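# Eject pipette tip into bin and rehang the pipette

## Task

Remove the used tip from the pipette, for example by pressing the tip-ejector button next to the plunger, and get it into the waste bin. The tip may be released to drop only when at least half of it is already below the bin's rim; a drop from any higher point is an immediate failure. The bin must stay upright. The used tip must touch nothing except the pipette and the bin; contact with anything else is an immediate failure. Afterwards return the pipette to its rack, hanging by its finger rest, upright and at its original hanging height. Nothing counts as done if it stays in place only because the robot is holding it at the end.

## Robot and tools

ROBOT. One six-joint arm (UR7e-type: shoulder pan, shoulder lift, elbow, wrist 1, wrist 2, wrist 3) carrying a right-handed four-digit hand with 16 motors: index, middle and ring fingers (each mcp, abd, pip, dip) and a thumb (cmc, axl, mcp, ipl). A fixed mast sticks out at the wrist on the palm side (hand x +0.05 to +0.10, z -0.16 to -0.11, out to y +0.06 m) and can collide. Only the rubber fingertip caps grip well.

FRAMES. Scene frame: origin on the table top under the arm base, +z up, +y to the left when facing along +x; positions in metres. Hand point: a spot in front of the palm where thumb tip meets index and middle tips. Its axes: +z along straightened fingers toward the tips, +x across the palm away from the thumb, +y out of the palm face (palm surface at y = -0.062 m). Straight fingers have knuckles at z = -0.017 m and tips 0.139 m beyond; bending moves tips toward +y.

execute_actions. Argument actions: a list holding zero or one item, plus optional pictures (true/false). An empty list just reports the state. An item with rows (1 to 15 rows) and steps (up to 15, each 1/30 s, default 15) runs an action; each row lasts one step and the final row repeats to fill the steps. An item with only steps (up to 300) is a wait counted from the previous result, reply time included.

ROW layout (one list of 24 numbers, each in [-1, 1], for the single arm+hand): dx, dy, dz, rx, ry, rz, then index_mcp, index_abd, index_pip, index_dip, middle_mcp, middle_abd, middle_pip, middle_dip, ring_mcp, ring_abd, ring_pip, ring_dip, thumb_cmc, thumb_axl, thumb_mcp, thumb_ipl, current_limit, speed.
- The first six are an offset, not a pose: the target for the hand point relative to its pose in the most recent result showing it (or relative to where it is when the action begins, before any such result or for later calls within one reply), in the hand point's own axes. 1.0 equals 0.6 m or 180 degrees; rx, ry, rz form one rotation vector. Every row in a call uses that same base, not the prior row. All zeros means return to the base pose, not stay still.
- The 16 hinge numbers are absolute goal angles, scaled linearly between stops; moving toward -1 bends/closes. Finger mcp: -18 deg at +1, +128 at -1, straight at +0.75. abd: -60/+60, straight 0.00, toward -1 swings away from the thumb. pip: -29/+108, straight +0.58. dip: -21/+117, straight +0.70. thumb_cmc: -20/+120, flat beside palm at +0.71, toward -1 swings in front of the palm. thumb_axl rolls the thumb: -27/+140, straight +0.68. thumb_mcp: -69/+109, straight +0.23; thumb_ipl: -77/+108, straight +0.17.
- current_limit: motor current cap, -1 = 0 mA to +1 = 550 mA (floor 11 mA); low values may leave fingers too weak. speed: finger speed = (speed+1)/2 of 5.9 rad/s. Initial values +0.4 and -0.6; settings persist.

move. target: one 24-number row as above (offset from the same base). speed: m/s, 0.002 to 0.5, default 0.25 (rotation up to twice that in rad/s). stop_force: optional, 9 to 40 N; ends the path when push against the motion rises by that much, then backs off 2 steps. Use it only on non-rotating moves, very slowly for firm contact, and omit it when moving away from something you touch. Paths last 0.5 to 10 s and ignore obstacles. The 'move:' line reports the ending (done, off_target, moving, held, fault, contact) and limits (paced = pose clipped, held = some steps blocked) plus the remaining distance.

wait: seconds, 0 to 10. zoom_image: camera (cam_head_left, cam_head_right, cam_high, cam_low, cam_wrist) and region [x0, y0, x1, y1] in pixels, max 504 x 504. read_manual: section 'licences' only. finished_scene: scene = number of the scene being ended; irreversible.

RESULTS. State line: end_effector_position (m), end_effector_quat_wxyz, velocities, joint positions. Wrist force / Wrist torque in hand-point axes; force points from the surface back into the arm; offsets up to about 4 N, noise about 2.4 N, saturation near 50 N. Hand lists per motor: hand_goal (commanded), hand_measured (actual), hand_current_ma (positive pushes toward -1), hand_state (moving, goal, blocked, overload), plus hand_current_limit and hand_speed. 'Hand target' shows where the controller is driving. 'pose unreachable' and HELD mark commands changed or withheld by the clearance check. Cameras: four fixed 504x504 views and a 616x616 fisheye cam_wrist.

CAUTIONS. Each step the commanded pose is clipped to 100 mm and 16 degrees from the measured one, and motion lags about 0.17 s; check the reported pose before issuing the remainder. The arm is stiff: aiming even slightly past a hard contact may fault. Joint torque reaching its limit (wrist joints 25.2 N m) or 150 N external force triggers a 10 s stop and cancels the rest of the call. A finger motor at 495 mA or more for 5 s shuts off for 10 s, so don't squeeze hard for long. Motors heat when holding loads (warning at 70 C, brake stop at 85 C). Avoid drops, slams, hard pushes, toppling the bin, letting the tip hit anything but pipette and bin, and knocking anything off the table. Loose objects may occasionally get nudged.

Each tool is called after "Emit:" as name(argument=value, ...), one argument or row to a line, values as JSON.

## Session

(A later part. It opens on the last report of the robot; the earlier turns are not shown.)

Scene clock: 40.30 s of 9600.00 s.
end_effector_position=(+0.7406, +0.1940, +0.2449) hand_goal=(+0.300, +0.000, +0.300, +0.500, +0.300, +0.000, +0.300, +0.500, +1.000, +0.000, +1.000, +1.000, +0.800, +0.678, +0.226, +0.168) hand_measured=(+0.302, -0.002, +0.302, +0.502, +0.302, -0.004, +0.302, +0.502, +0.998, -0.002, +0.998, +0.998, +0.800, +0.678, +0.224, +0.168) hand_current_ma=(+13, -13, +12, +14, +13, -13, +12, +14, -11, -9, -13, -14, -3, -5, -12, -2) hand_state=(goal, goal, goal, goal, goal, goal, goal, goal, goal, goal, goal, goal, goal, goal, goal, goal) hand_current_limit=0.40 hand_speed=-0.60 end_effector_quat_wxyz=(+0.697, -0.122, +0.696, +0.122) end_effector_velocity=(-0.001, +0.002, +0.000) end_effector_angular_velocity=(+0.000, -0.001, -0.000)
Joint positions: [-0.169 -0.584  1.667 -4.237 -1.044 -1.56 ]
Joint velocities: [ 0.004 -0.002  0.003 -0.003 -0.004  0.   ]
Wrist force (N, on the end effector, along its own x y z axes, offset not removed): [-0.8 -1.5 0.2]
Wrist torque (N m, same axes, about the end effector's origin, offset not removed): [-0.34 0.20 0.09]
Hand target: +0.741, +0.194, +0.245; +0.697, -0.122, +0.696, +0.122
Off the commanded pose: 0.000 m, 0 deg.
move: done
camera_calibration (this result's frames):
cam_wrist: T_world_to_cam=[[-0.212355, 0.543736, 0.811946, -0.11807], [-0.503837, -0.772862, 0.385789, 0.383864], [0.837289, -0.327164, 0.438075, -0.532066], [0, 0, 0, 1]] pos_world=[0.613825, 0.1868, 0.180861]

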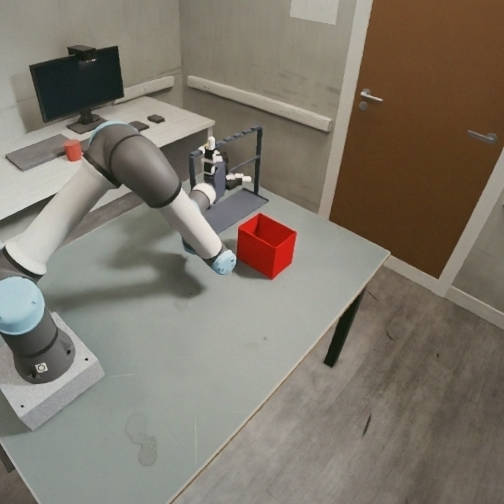

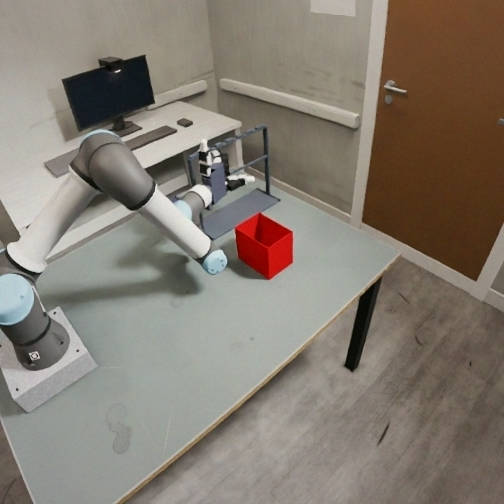

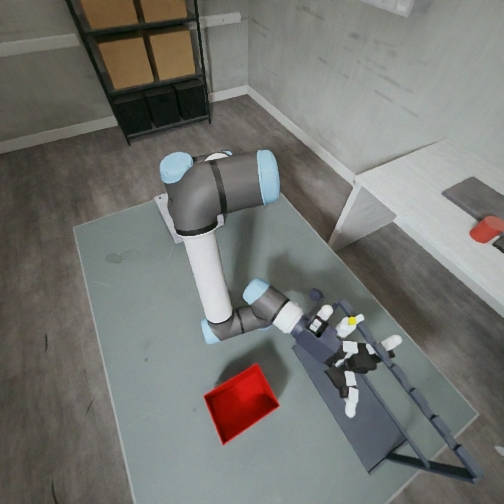

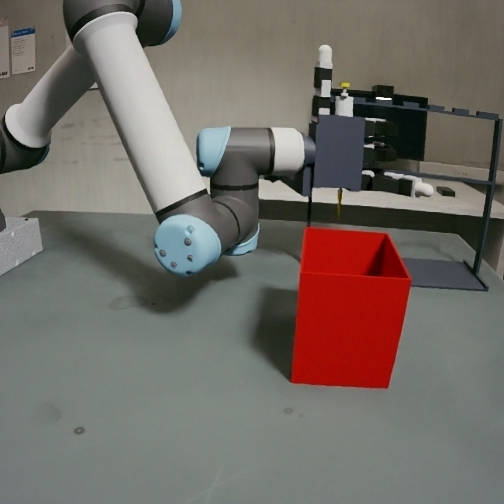

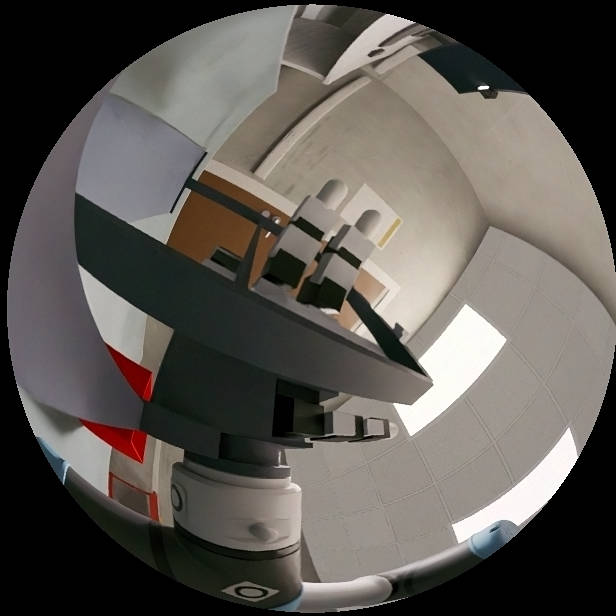

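Emit:
move(
  target=[0,-0.004,0,0,0,0,0.14,0,-0.52,-0.17,0.14,0,-0.52,-0.17,1,0,1,1,0.8,0.678,0.226,0.168,0.4,-0.6],
  speed=0.02,
)

Emit:
move(
  target=[0,0,0,0,0,0,-0.05,0,-0.8,-0.5,-0.05,0,-0.8,-0.5,1,0,1,1,0.8,0.678,0.226,0.168,0.7,-0.7],
)

Emit:
move(
  target=[-0.03,0,0,0,0,0,-0.05,0,-0.8,-0.5,-0.05,0,-0.8,-0.5,1,0,1,1,0.8,0.678,0.226,0.168,0.7,-0.7],
  speed=0.01,
  stop_force=9,
)

Emit:
zoom_image(
  camera="cam_high",
  region=[280, 280, 420, 420],
)

Emit:
zoom_image(
  camera="cam_low",
  region=[290, 40, 490, 240],
)

Scene clock: 47.80 s of 9600.00 s.
end_effector_position=(+0.7414, +0.1918, +0.2449) hand_goal=(+0.140, +0.000, -0.520, -0.170, +0.140, +0.000, -0.520, -0.170, +1.000, +0.000, +1.000, +1.000, +0.800, +0.678, +0.226, +0.168) hand_measured=(+0.142, -0.002, -0.518, -0.168, +0.142, -0.004, -0.518, -0.168, +0.998, -0.002, +0.998, +0.998, +0.800, +0.678, +0.224, +0.168) hand_current_ma=(+12, -13, +14, +14, +13, -13, +14, +14, -11, -9, -13, -14, -3, -5, -12, -2) hand_state=(goal, goal, goal, goal, goal, goal, goal, goal, goal, goal, goal, goal, goal, goal, goal, goal) hand_current_limit=0.40 hand_speed=-0.60 end_effector_quat_wxyz=(+0.697, -0.122, +0.696, +0.122) end_effector_velocity=(+0.000, -0.000, +0.000) end_effector_angular_velocity=(+0.001, +0.000, -0.001)
Joint positions: [-0.172 -0.584  1.665 -4.236 -1.041 -1.56 ]
Joint velocities: [-0.001 -0.    -0.     0.    -0.     0.001]
Wrist force (N, on the end effector, along its own x y z axes, offset not removed): [0.1 -2.7 -4.0]
Wrist torque (N m, same axes, about the end effector's origin, offset not removed): [-0.11 0.14 -0.13]
Hand target: +0.741, +0.192, +0.245; +0.697, -0.122, +0.696, +0.122
Off the commanded pose: 0.000 m, 0 deg.
After step 90, 3.40 s passed at rest.
move: done
camera_calibration (this result's frames):
cam_wrist: T_world_to_cam=[[-0.212366, 0.543771, 0.81192, -0.116655], [-0.503842, -0.772845, 0.385816, 0.382533], [0.837284, -0.327145, 0.438101, -0.533487], [0, 0, 0, 1]] pos_world=[0.614643, 0.184544, 0.180848]

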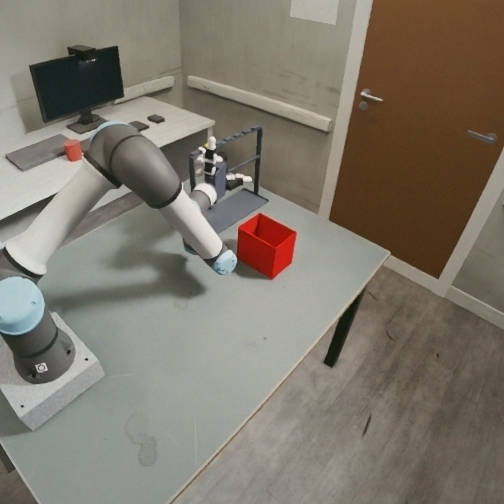

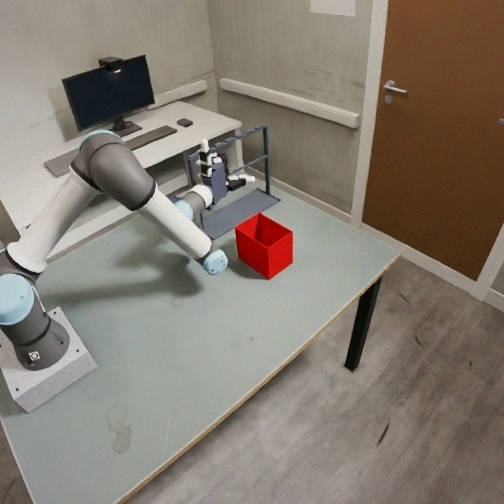

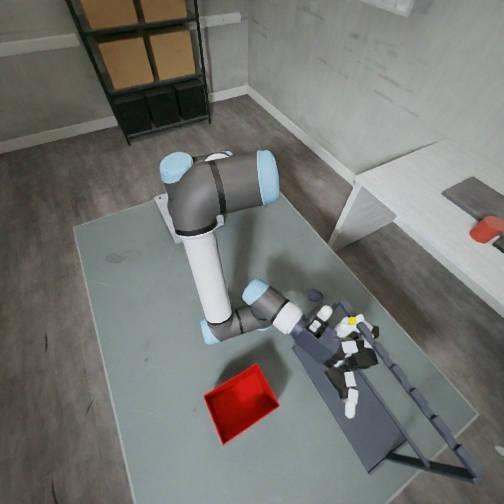

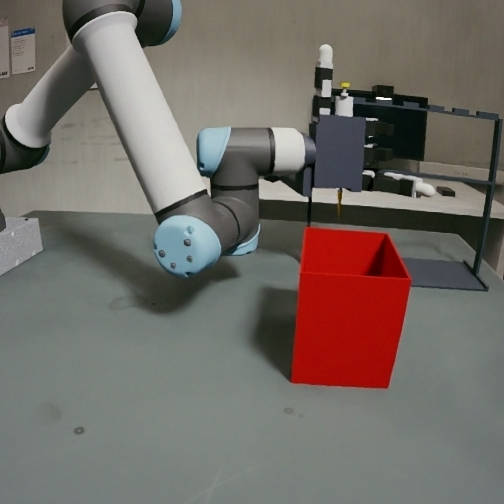

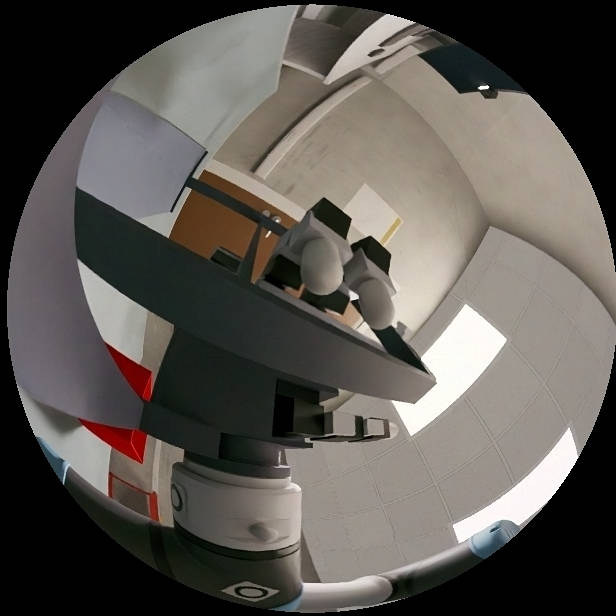

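Scene clock: 48.37 s of 9600.00 s.
end_effector_position=(+0.7414, +0.1918, +0.2449) hand_goal=(-0.050, +0.000, -0.800, -0.500, -0.050, +0.000, -0.800, -0.500, +1.000, +0.000, +1.000, +1.000, +0.800, +0.678, +0.226, +0.168) hand_measured=(-0.046, -0.004, -0.698, -0.360, -0.044, -0.004, -0.706, -0.354, +0.998, -0.002, +0.998, +0.998, +0.800, +0.678, +0.224, +0.168) hand_current_ma=(+22, -18, +468, +468, +30, -13, +468, +468, -11, -9, -13, -14, -3, -5, -12, -2) hand_state=(goal, goal, blocked, blocked, goal, goal, blocked, blocked, goal, goal, goal, goal, goal, goal, goal, goal) hand_current_limit=0.70 hand_speed=-0.70 end_effector_quat_wxyz=(+0.697, -0.122, +0.696, +0.122) end_effector_velocity=(+0.000, -0.000, -0.000) end_effector_angular_velocity=(+0.000, +0.000, -0.001)
Joint positions: [-0.172 -0.584  1.665 -4.236 -1.041 -1.56 ]
Joint velocities: [-0.  0.  0. -0. -0.  0.]
Wrist force (N, on the end effector, along its own x y z axes, offset not removed): [0.7 -1.7 -0.7]
Wrist torque (N m, same axes, about the end effector's origin, offset not removed): [-0.31 -0.11 -0.10]
Hand target: +0.741, +0.192, +0.245; +0.697, -0.122, +0.696, +0.122
Off the commanded pose: 0.000 m, 0 deg.
move: done
camera_calibration (this result's frames):
cam_wrist: T_world_to_cam=[[-0.21235, 0.543751, 0.811938, -0.116659], [-0.503819, -0.77286, 0.385815, 0.382523], [0.837302, -0.327142, 0.438068, -0.533489], [0, 0, 0, 1]] pos_world=[0.614641, 0.184543, 0.180842]

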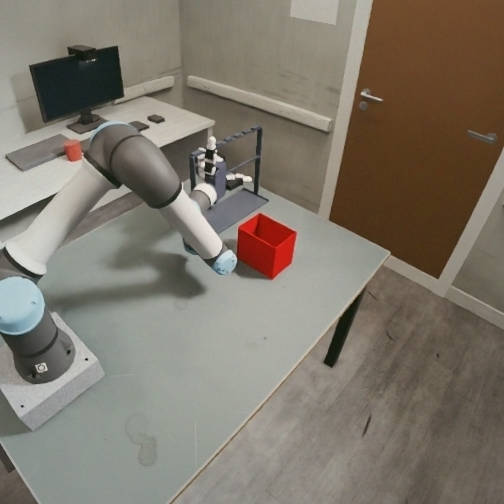

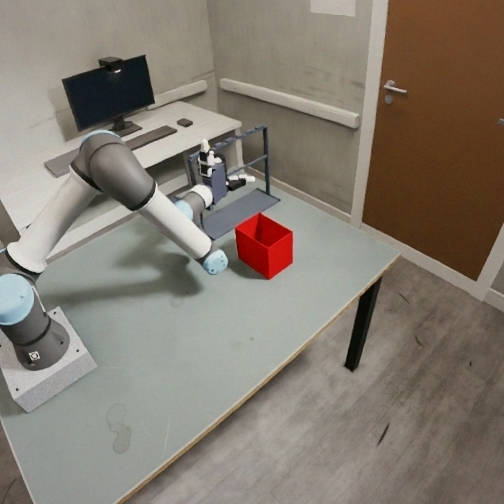

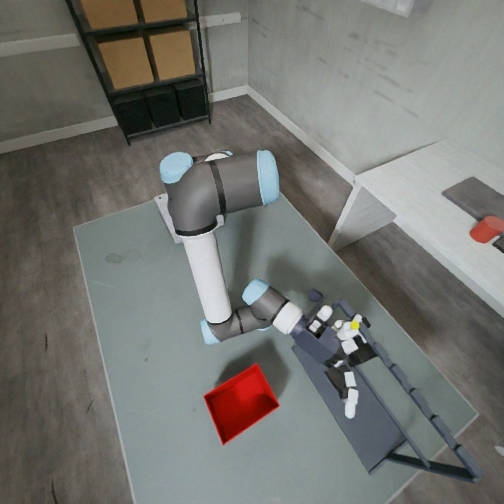

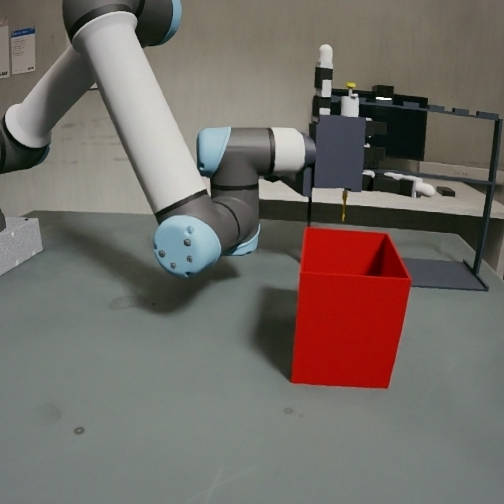

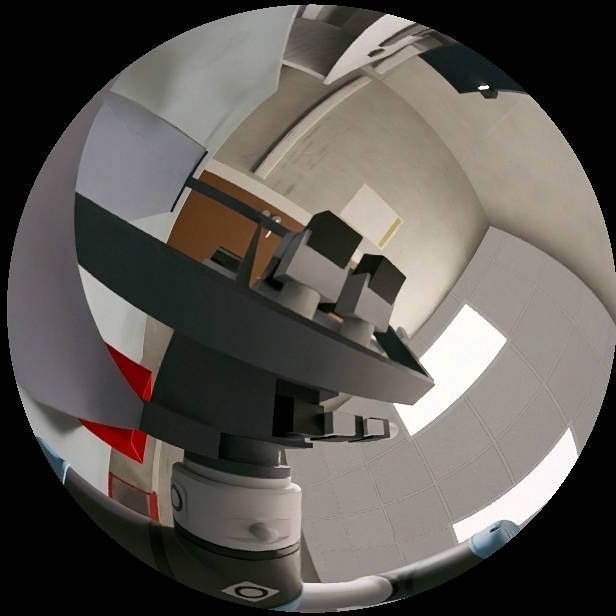

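Scene clock: 50.40 s of 9600.00 s.
end_effector_position=(+0.7415, +0.1917, +0.2626) hand_goal=(-0.050, +0.000, -0.800, -0.500, -0.050, +0.000, -0.800, -0.500, +1.000, +0.000, +1.000, +1.000, +0.800, +0.678, +0.226, +0.168) hand_measured=(-0.048, -0.004, -0.698, -0.360, -0.046, -0.004, -0.706, -0.354, +0.998, -0.002, +0.998, +0.998, +0.800, +0.678, +0.224, +0.168) hand_current_ma=(+11, -18, +468, +467, +21, -13, +468, +468, -11, -9, -13, -14, -3, -5, -12, -2) hand_state=(goal, goal, blocked, blocked, goal, goal, blocked, blocked, goal, goal, goal, goal, goal, goal, goal, goal) hand_current_limit=0.70 hand_speed=-0.70 end_effector_quat_wxyz=(+0.697, -0.122, +0.696, +0.122) end_effector_velocity=(+0.000, +0.000, +0.002) end_effector_angular_velocity=(-0.000, -0.000, +0.001)
Joint positions: [-0.173 -0.621  1.676 -4.21  -1.04  -1.56 ]
Joint velocities: [ 0.    -0.004  0.001  0.004  0.    -0.   ]
Wrist force (N, on the end effector, along its own x y z axes, offset not removed): [1.4 -1.5 -2.6]
Wrist torque (N m, same axes, about the end effector's origin, offset not removed): [-0.14 -0.11 -0.09]
Hand target: +0.741, +0.192, +0.263; +0.697, -0.122, +0.696, +0.122
Off the commanded pose: 0.000 m, 0 deg.
move: done
camera_calibration (this result's frames):
cam_wrist: T_world_to_cam=[[-0.212359, 0.543741, 0.811942, -0.131048], [-0.503823, -0.772865, 0.3858, 0.375643], [0.837297, -0.327147, 0.438074, -0.541317], [0, 0, 0, 1]] pos_world=[0.614672, 0.184487, 0.198617]

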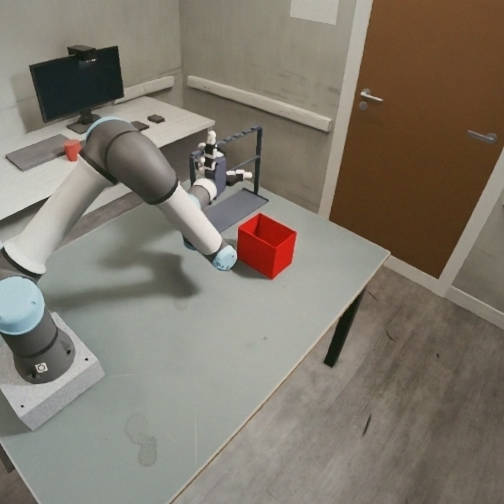

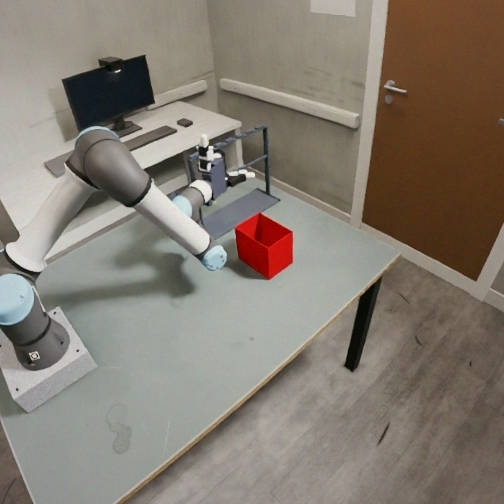

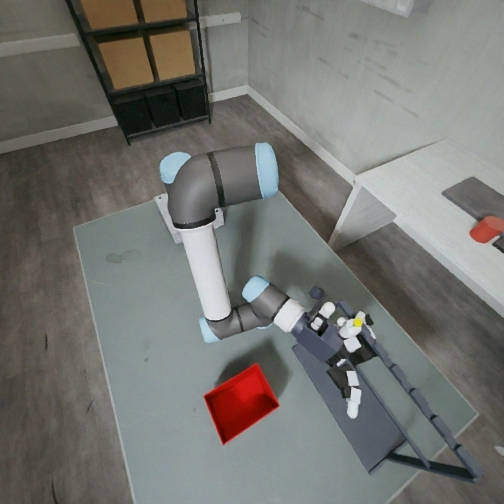

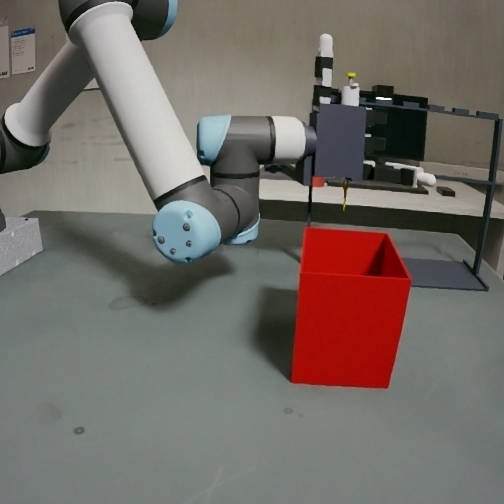

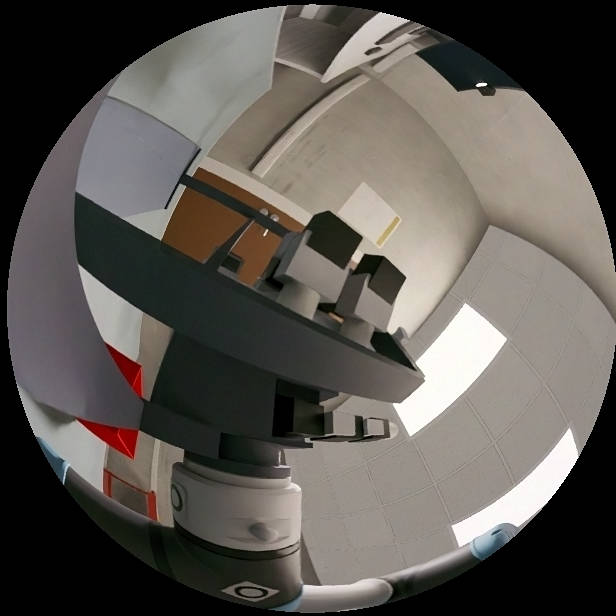

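Region (280, 280, 420, 420) of cam_high's 504x504 image, scaled by 3.600, with more detail than that image has.

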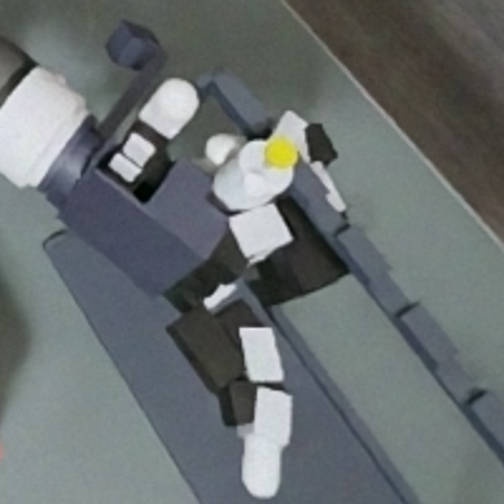

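Region (290, 40, 490, 240) of cam_low's 504x504 image, scaled by 2.520, with more detail than that image has.

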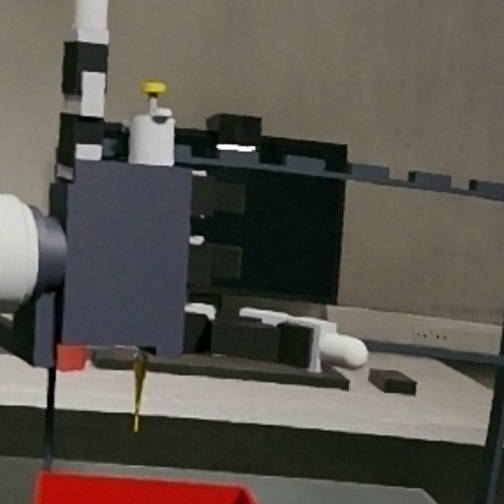

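Emit:
move(
  target=[0,-0.141,-0.045,0,0,0,-0.05,0,-0.8,-0.5,-0.05,0,-0.8,-0.5,1,0,1,1,0.8,0.678,0.226,0.168,0.7,-0.7],
  speed=0.03,
  stop_force=9,
)

Scene clock: 55.73 s of 9600.00 s.
end_effector_position=(+0.7449, +0.1031, +0.2623) hand_goal=(-0.050, +0.000, -0.800, -0.500, -0.050, +0.000, -0.800, -0.500, +1.000, +0.000, +1.000, +1.000, +0.800, +0.678, +0.226, +0.168) hand_measured=(-0.048, -0.004, -0.698, -0.360, -0.046, -0.004, -0.706, -0.354, +0.998, -0.002, +0.998, +0.998, +0.800, +0.678, +0.224, +0.168) hand_current_ma=(+11, -18, +467, +468, +20, -13, +468, +468, -11, -9, -13, -14, -3, -5, -12, -2) hand_state=(goal, goal, blocked, blocked, goal, goal, blocked, blocked, goal, goal, goal, goal, goal, goal, goal, goal) hand_current_limit=0.70 hand_speed=-0.70 end_effector_quat_wxyz=(+0.697, -0.122, +0.696, +0.122) end_effector_velocity=(+0.000, -0.002, +0.000) end_effector_angular_velocity=(+0.000, -0.000, -0.000)
Joint positions: [-0.33  -0.612  1.657 -4.201 -0.883 -1.557]
Joint velocities: [-0.004  0.    -0.001 -0.     0.003  0.001]
Wrist force (N, on the end effector, along its own x y z axes, offset not removed): [2.6 -0.1 -2.4]
Wrist torque (N m, same axes, about the end effector's origin, offset not removed): [0.08 -0.35 0.24]
Hand target: +0.745, +0.103, +0.262; +0.697, -0.122, +0.696, +0.122
Off the commanded pose: 0.000 m, 0 deg.
move: done
camera_calibration (this result's frames):
cam_wrist: T_world_to_cam=[[-0.212298, 0.543957, 0.811813, -0.081909], [-0.503803, -0.772759, 0.386039, 0.308982], [0.837324, -0.327038, 0.438103, -0.573086], [0, 0, 0, 1]] pos_world=[0.618135, 0.0959026, 0.198286]

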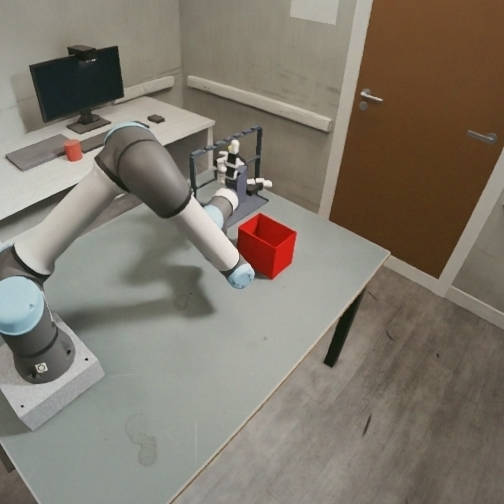

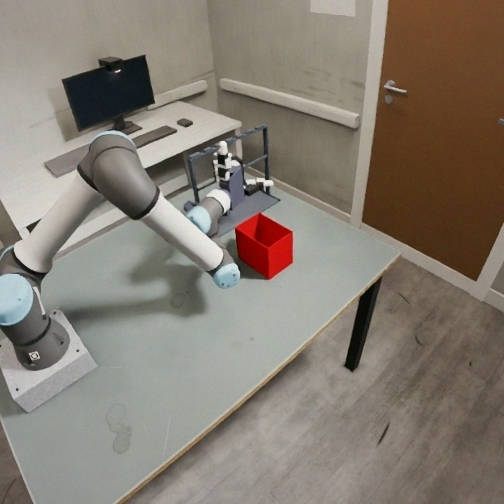

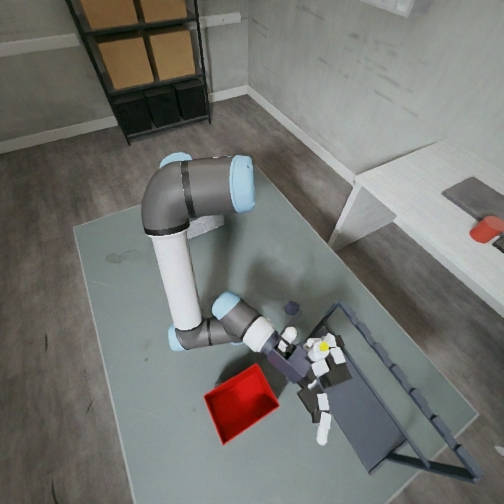

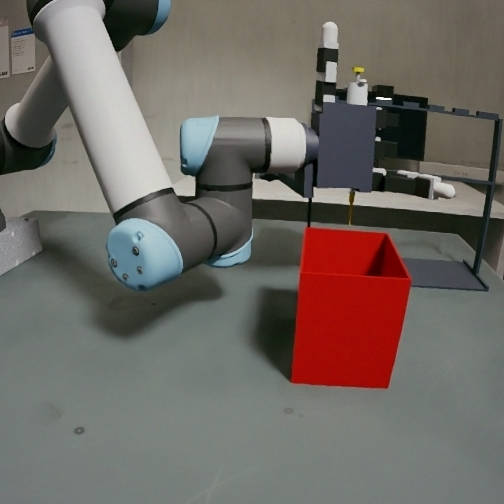

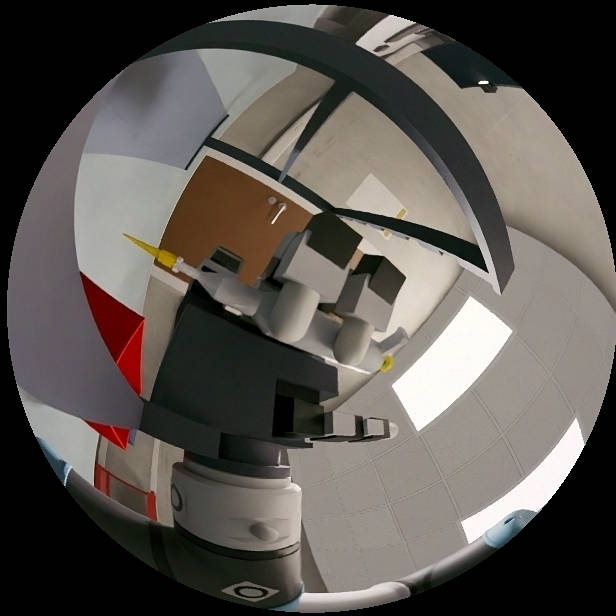

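Emit:
move(
  target=[-0.13,0,0,0.111,0,0,-0.05,0,-0.8,-0.5,-0.05,0,-0.8,-0.5,1,0,1,1,0.8,0.678,0.226,0.168,0.7,-0.7],
  speed=0.1,
)

Emit:
move(
  target=[0,-0.31,0.02,0,0,0,-0.05,0,-0.8,-0.5,-0.05,0,-0.8,-0.5,1,0,1,1,0.8,0.678,0.226,0.168,0.7,-0.7],
  speed=0.12,
)

Emit:
move(
  target=[0.13,0,0,0,0,0,-0.05,0,-0.8,-0.5,-0.05,0,-0.8,-0.5,1,0,1,1,0.8,0.678,0.226,0.168,0.7,-0.7],
  speed=0.05,
)

Scene clock: 64.00 s of 9600.00 s.
end_effector_position=(+0.7450, +0.1028, +0.3402) hand_goal=(-0.050, +0.000, -0.800, -0.500, -0.050, +0.000, -0.800, -0.500, +1.000, +0.000, +1.000, +1.000, +0.800, +0.678, +0.226, +0.168) hand_measured=(-0.048, -0.004, -0.698, -0.360, -0.046, -0.004, -0.706, -0.354, +0.998, -0.002, +0.998, +0.998, +0.800, +0.678, +0.224, +0.168) hand_current_ma=(+11, -18, +467, +468, +20, -13, +467, +468, -11, -9, -13, -14, -3, -5, -12, -2) hand_state=(goal, goal, blocked, blocked, goal, goal, blocked, blocked, goal, goal, goal, goal, goal, goal, goal, goal) hand_current_limit=0.70 hand_speed=-0.70 end_effector_quat_wxyz=(+0.707, +0.001, +0.707, +0.000) end_effector_velocity=(+0.000, -0.000, +0.003) end_effector_angular_velocity=(-0.000, -0.000, -0.013)
Joint positions: [-0.219 -0.832  1.836 -4.155 -1.341 -1.561]
Joint velocities: [ 0.005 -0.007  0.003  0.004 -0.018 -0.   ]
Wrist force (N, on the end effector, along its own x y z axes, offset not removed): [2.1 1.1 -2.9]
Wrist torque (N m, same axes, about the end effector's origin, offset not removed): [0.23 -0.19 0.16]
Hand target: +0.745, +0.103, +0.340; +0.707, +0.001, +0.707, -0.000
Off the commanded pose: 0.000 m, 0 deg.
After step 90, 3.13 s passed at rest.
move: done
camera_calibration (this result's frames):
cam_wrist: T_world_to_cam=[[-0.0138227, 0.583461, 0.812023, -0.296974], [-0.736459, -0.55525, 0.386426, 0.429509], [0.676341, -0.59268, 0.437371, -0.459847], [0, 0, 0, 1]] pos_world=[0.623224, 0.139215, 0.2763]

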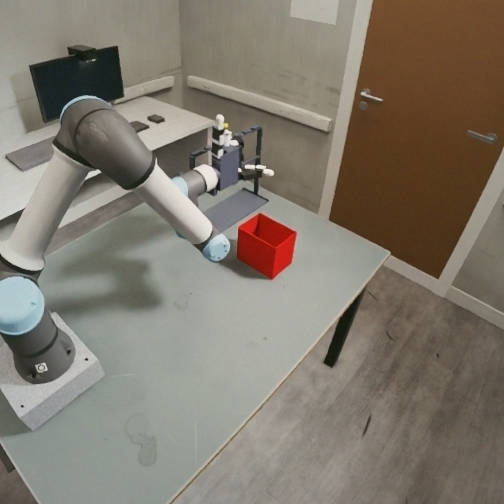

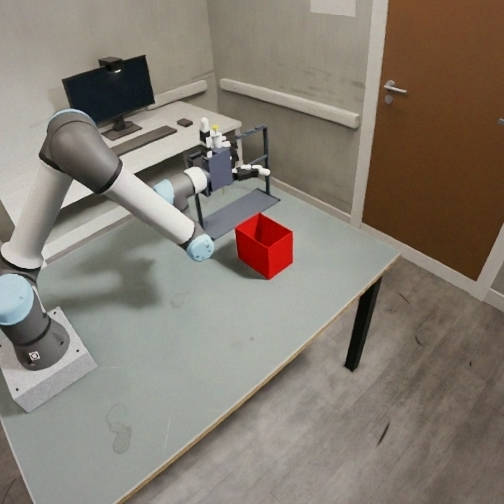

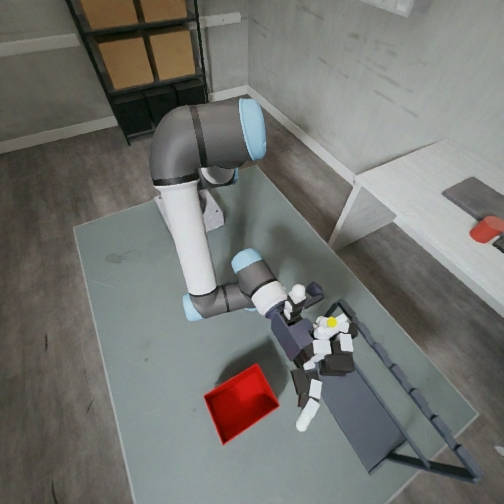

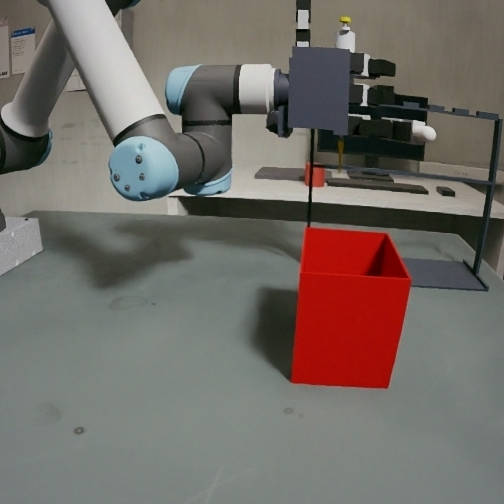

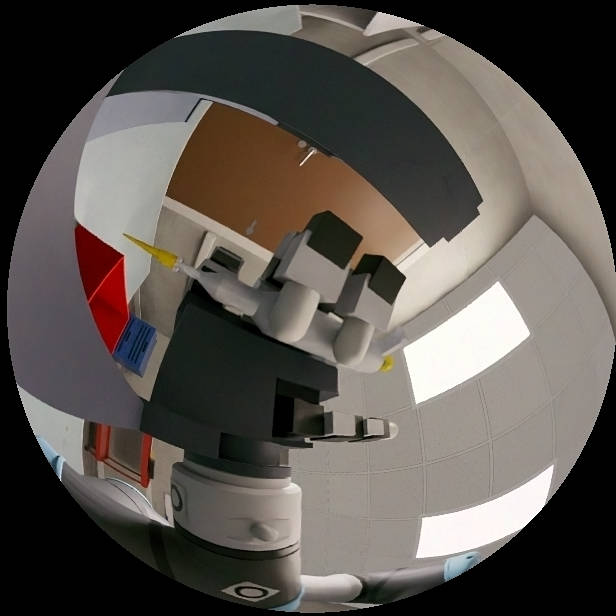

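Scene clock: 66.07 s of 9600.00 s.
end_effector_position=(+0.7570, -0.0829, +0.3395) hand_goal=(-0.050, +0.000, -0.800, -0.500, -0.050, +0.000, -0.800, -0.500, +1.000, +0.000, +1.000, +1.000, +0.800, +0.678, +0.226, +0.168) hand_measured=(-0.048, -0.004, -0.698, -0.360, -0.046, -0.004, -0.706, -0.354, +0.998, -0.002, +0.998, +0.998, +0.800, +0.678, +0.224, +0.168) hand_current_ma=(+10, -18, +468, +468, +19, -13, +468, +467, -10, -9, -13, -14, -1, -5, -12, -2) hand_state=(goal, goal, blocked, blocked, goal, goal, blocked, blocked, goal, goal, goal, goal, goal, goal, goal, goal) hand_current_limit=0.70 hand_speed=-0.70 end_effector_quat_wxyz=(+0.707, +0.000, +0.707, -0.000) end_effector_velocity=(+0.000, -0.003, +0.000) end_effector_angular_velocity=(+0.000, -0.001, +0.000)
Joint positions: [-0.545 -0.774  1.71  -4.087 -1.016 -1.558]
Joint velocities: [-0.004  0.002 -0.005  0.002  0.005  0.001]
Wrist force (N, on the end effector, along its own x y z axes, offset not removed): [1.3 -1.6 -2.6]
Wrist torque (N m, same axes, about the end effector's origin, offset not removed): [-0.04 -0.07 -0.02]
Hand target: +0.757, -0.083, +0.340; +0.707, +0.000, +0.707, +0.000
Off the commanded pose: 0.001 m, 0 deg.
move: done
camera_calibration (this result's frames):
cam_wrist: T_world_to_cam=[[-0.0136203, 0.583886, 0.811721, -0.187865], [-0.736403, -0.555013, 0.386874, 0.335334], [0.676406, -0.592485, 0.437535, -0.577903], [0, 0, 0, 1]] pos_world=[0.635279, -0.0465922, 0.275614]

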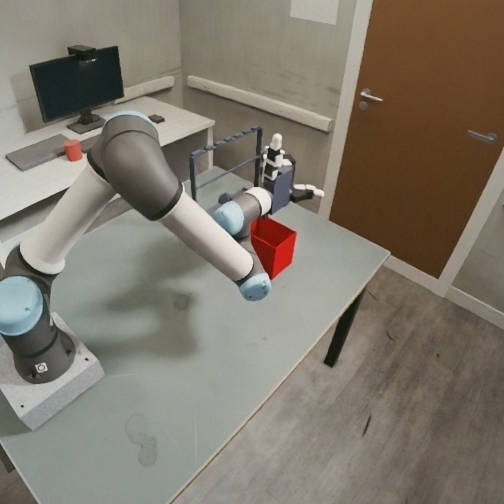

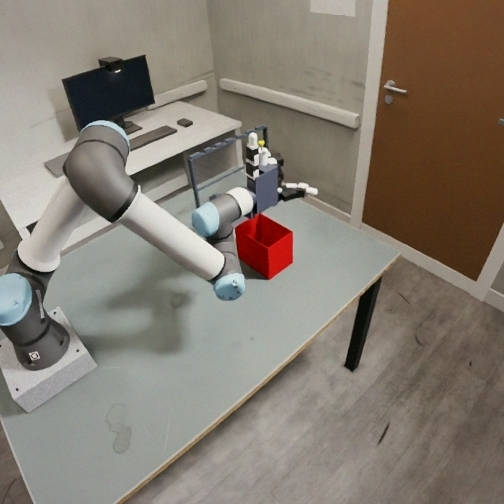

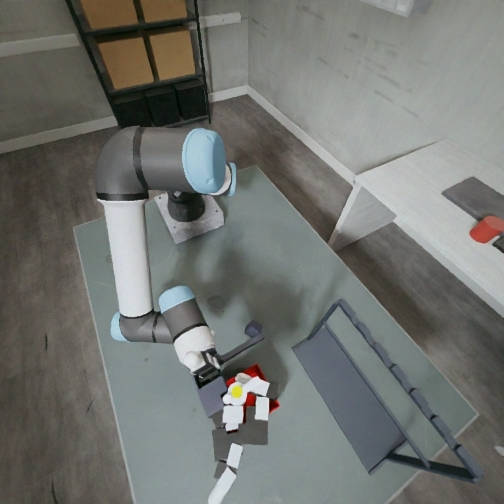

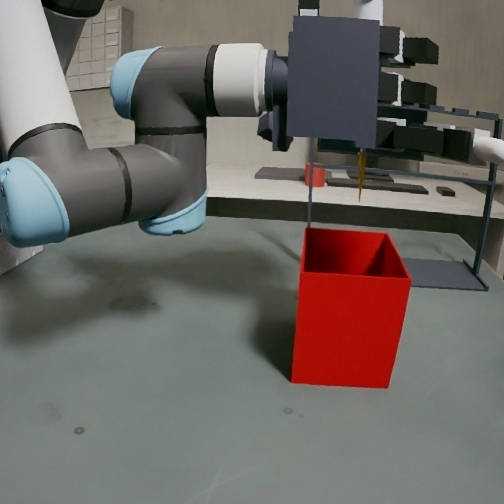

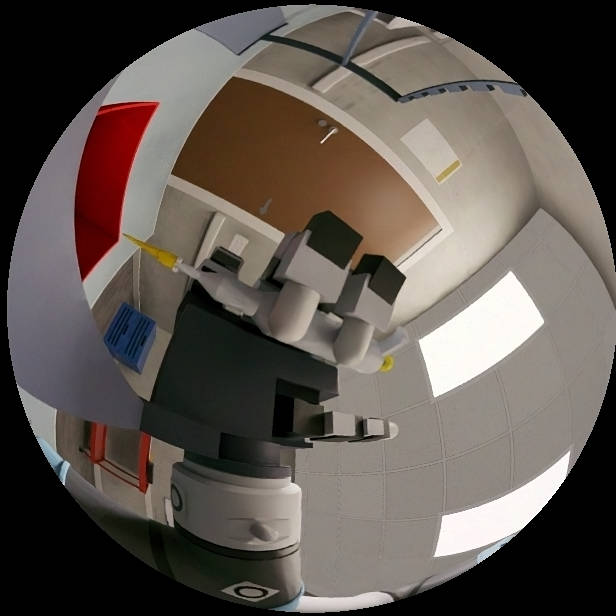

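Scene clock: 68.03 s of 9600.00 s.
end_effector_position=(+0.7569, -0.0827, +0.2617) hand_goal=(-0.050, +0.000, -0.800, -0.500, -0.050, +0.000, -0.800, -0.500, +1.000, +0.000, +1.000, +1.000, +0.800, +0.678, +0.226, +0.168) hand_measured=(-0.048, -0.004, -0.698, -0.360, -0.046, -0.004, -0.706, -0.354, +0.998, -0.002, +0.998, +0.998, +0.800, +0.678, +0.224, +0.168) hand_current_ma=(+10, -18, +467, +467, +19, -13, +467, +467, -10, -10, -13, -14, -1, -5, -12, -2) hand_state=(goal, goal, blocked, blocked, goal, goal, blocked, blocked, goal, goal, goal, goal, goal, goal, goal, goal) hand_current_limit=0.70 hand_speed=-0.70 end_effector_quat_wxyz=(+0.707, +0.000, +0.707, -0.000) end_effector_velocity=(-0.000, +0.001, -0.002) end_effector_angular_velocity=(+0.001, -0.002, +0.001)
Joint positions: [-0.543 -0.619  1.682 -4.215 -1.017 -1.558]
Joint velocities: [ 0.001  0.005 -0.002 -0.005 -0.     0.002]
Wrist force (N, on the end effector, along its own x y z axes, offset not removed): [1.8 0.4 -0.6]
Wrist torque (N m, same axes, about the end effector's origin, offset not removed): [0.07 -0.05 0.10]
Hand target: +0.757, -0.083, +0.261; +0.707, +0.000, +0.707, -0.000
Off the commanded pose: 0.000 m, 0 deg.
move: done
camera_calibration (this result's frames):
cam_wrist: T_world_to_cam=[[-0.0135988, 0.584016, 0.811629, -0.124816], [-0.736394, -0.55495, 0.386982, 0.365464], [0.676417, -0.592416, 0.437612, -0.543635], [0, 0, 0, 1]] pos_world=[0.635152, -0.0463491, 0.197777]

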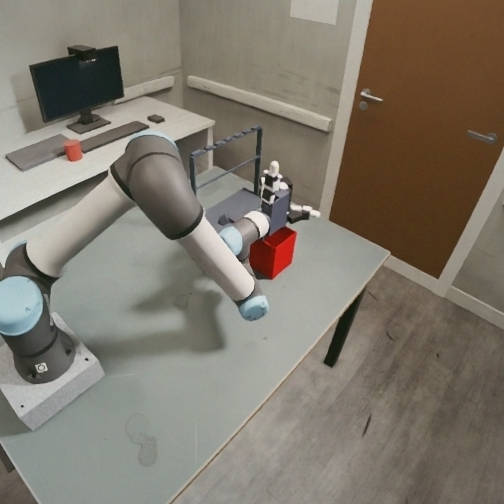

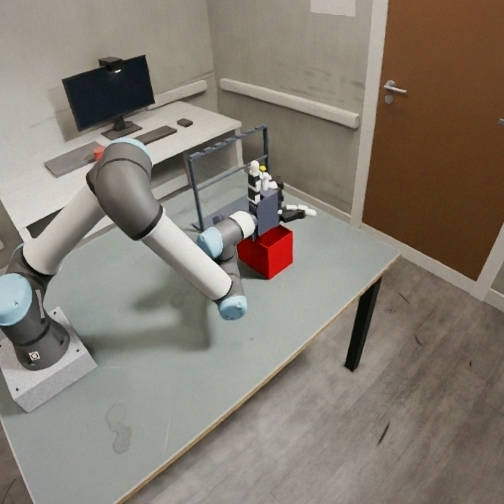

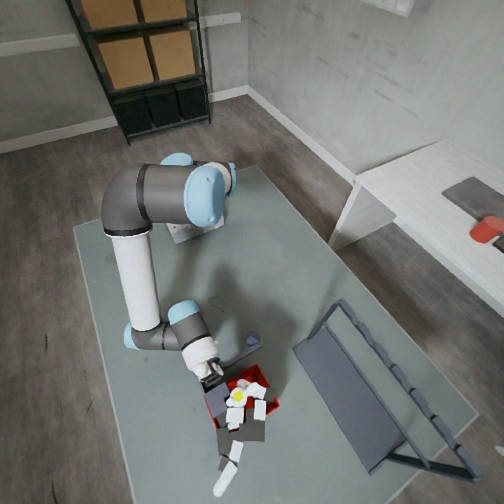

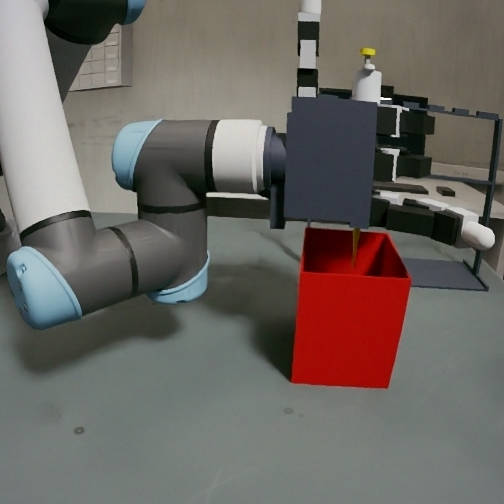

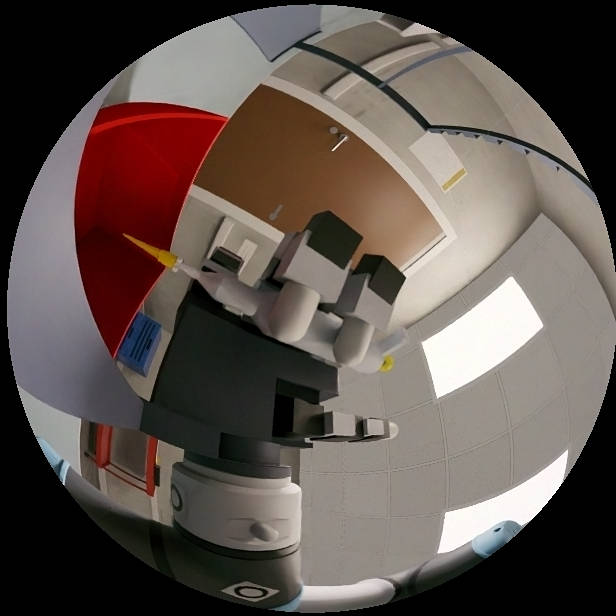

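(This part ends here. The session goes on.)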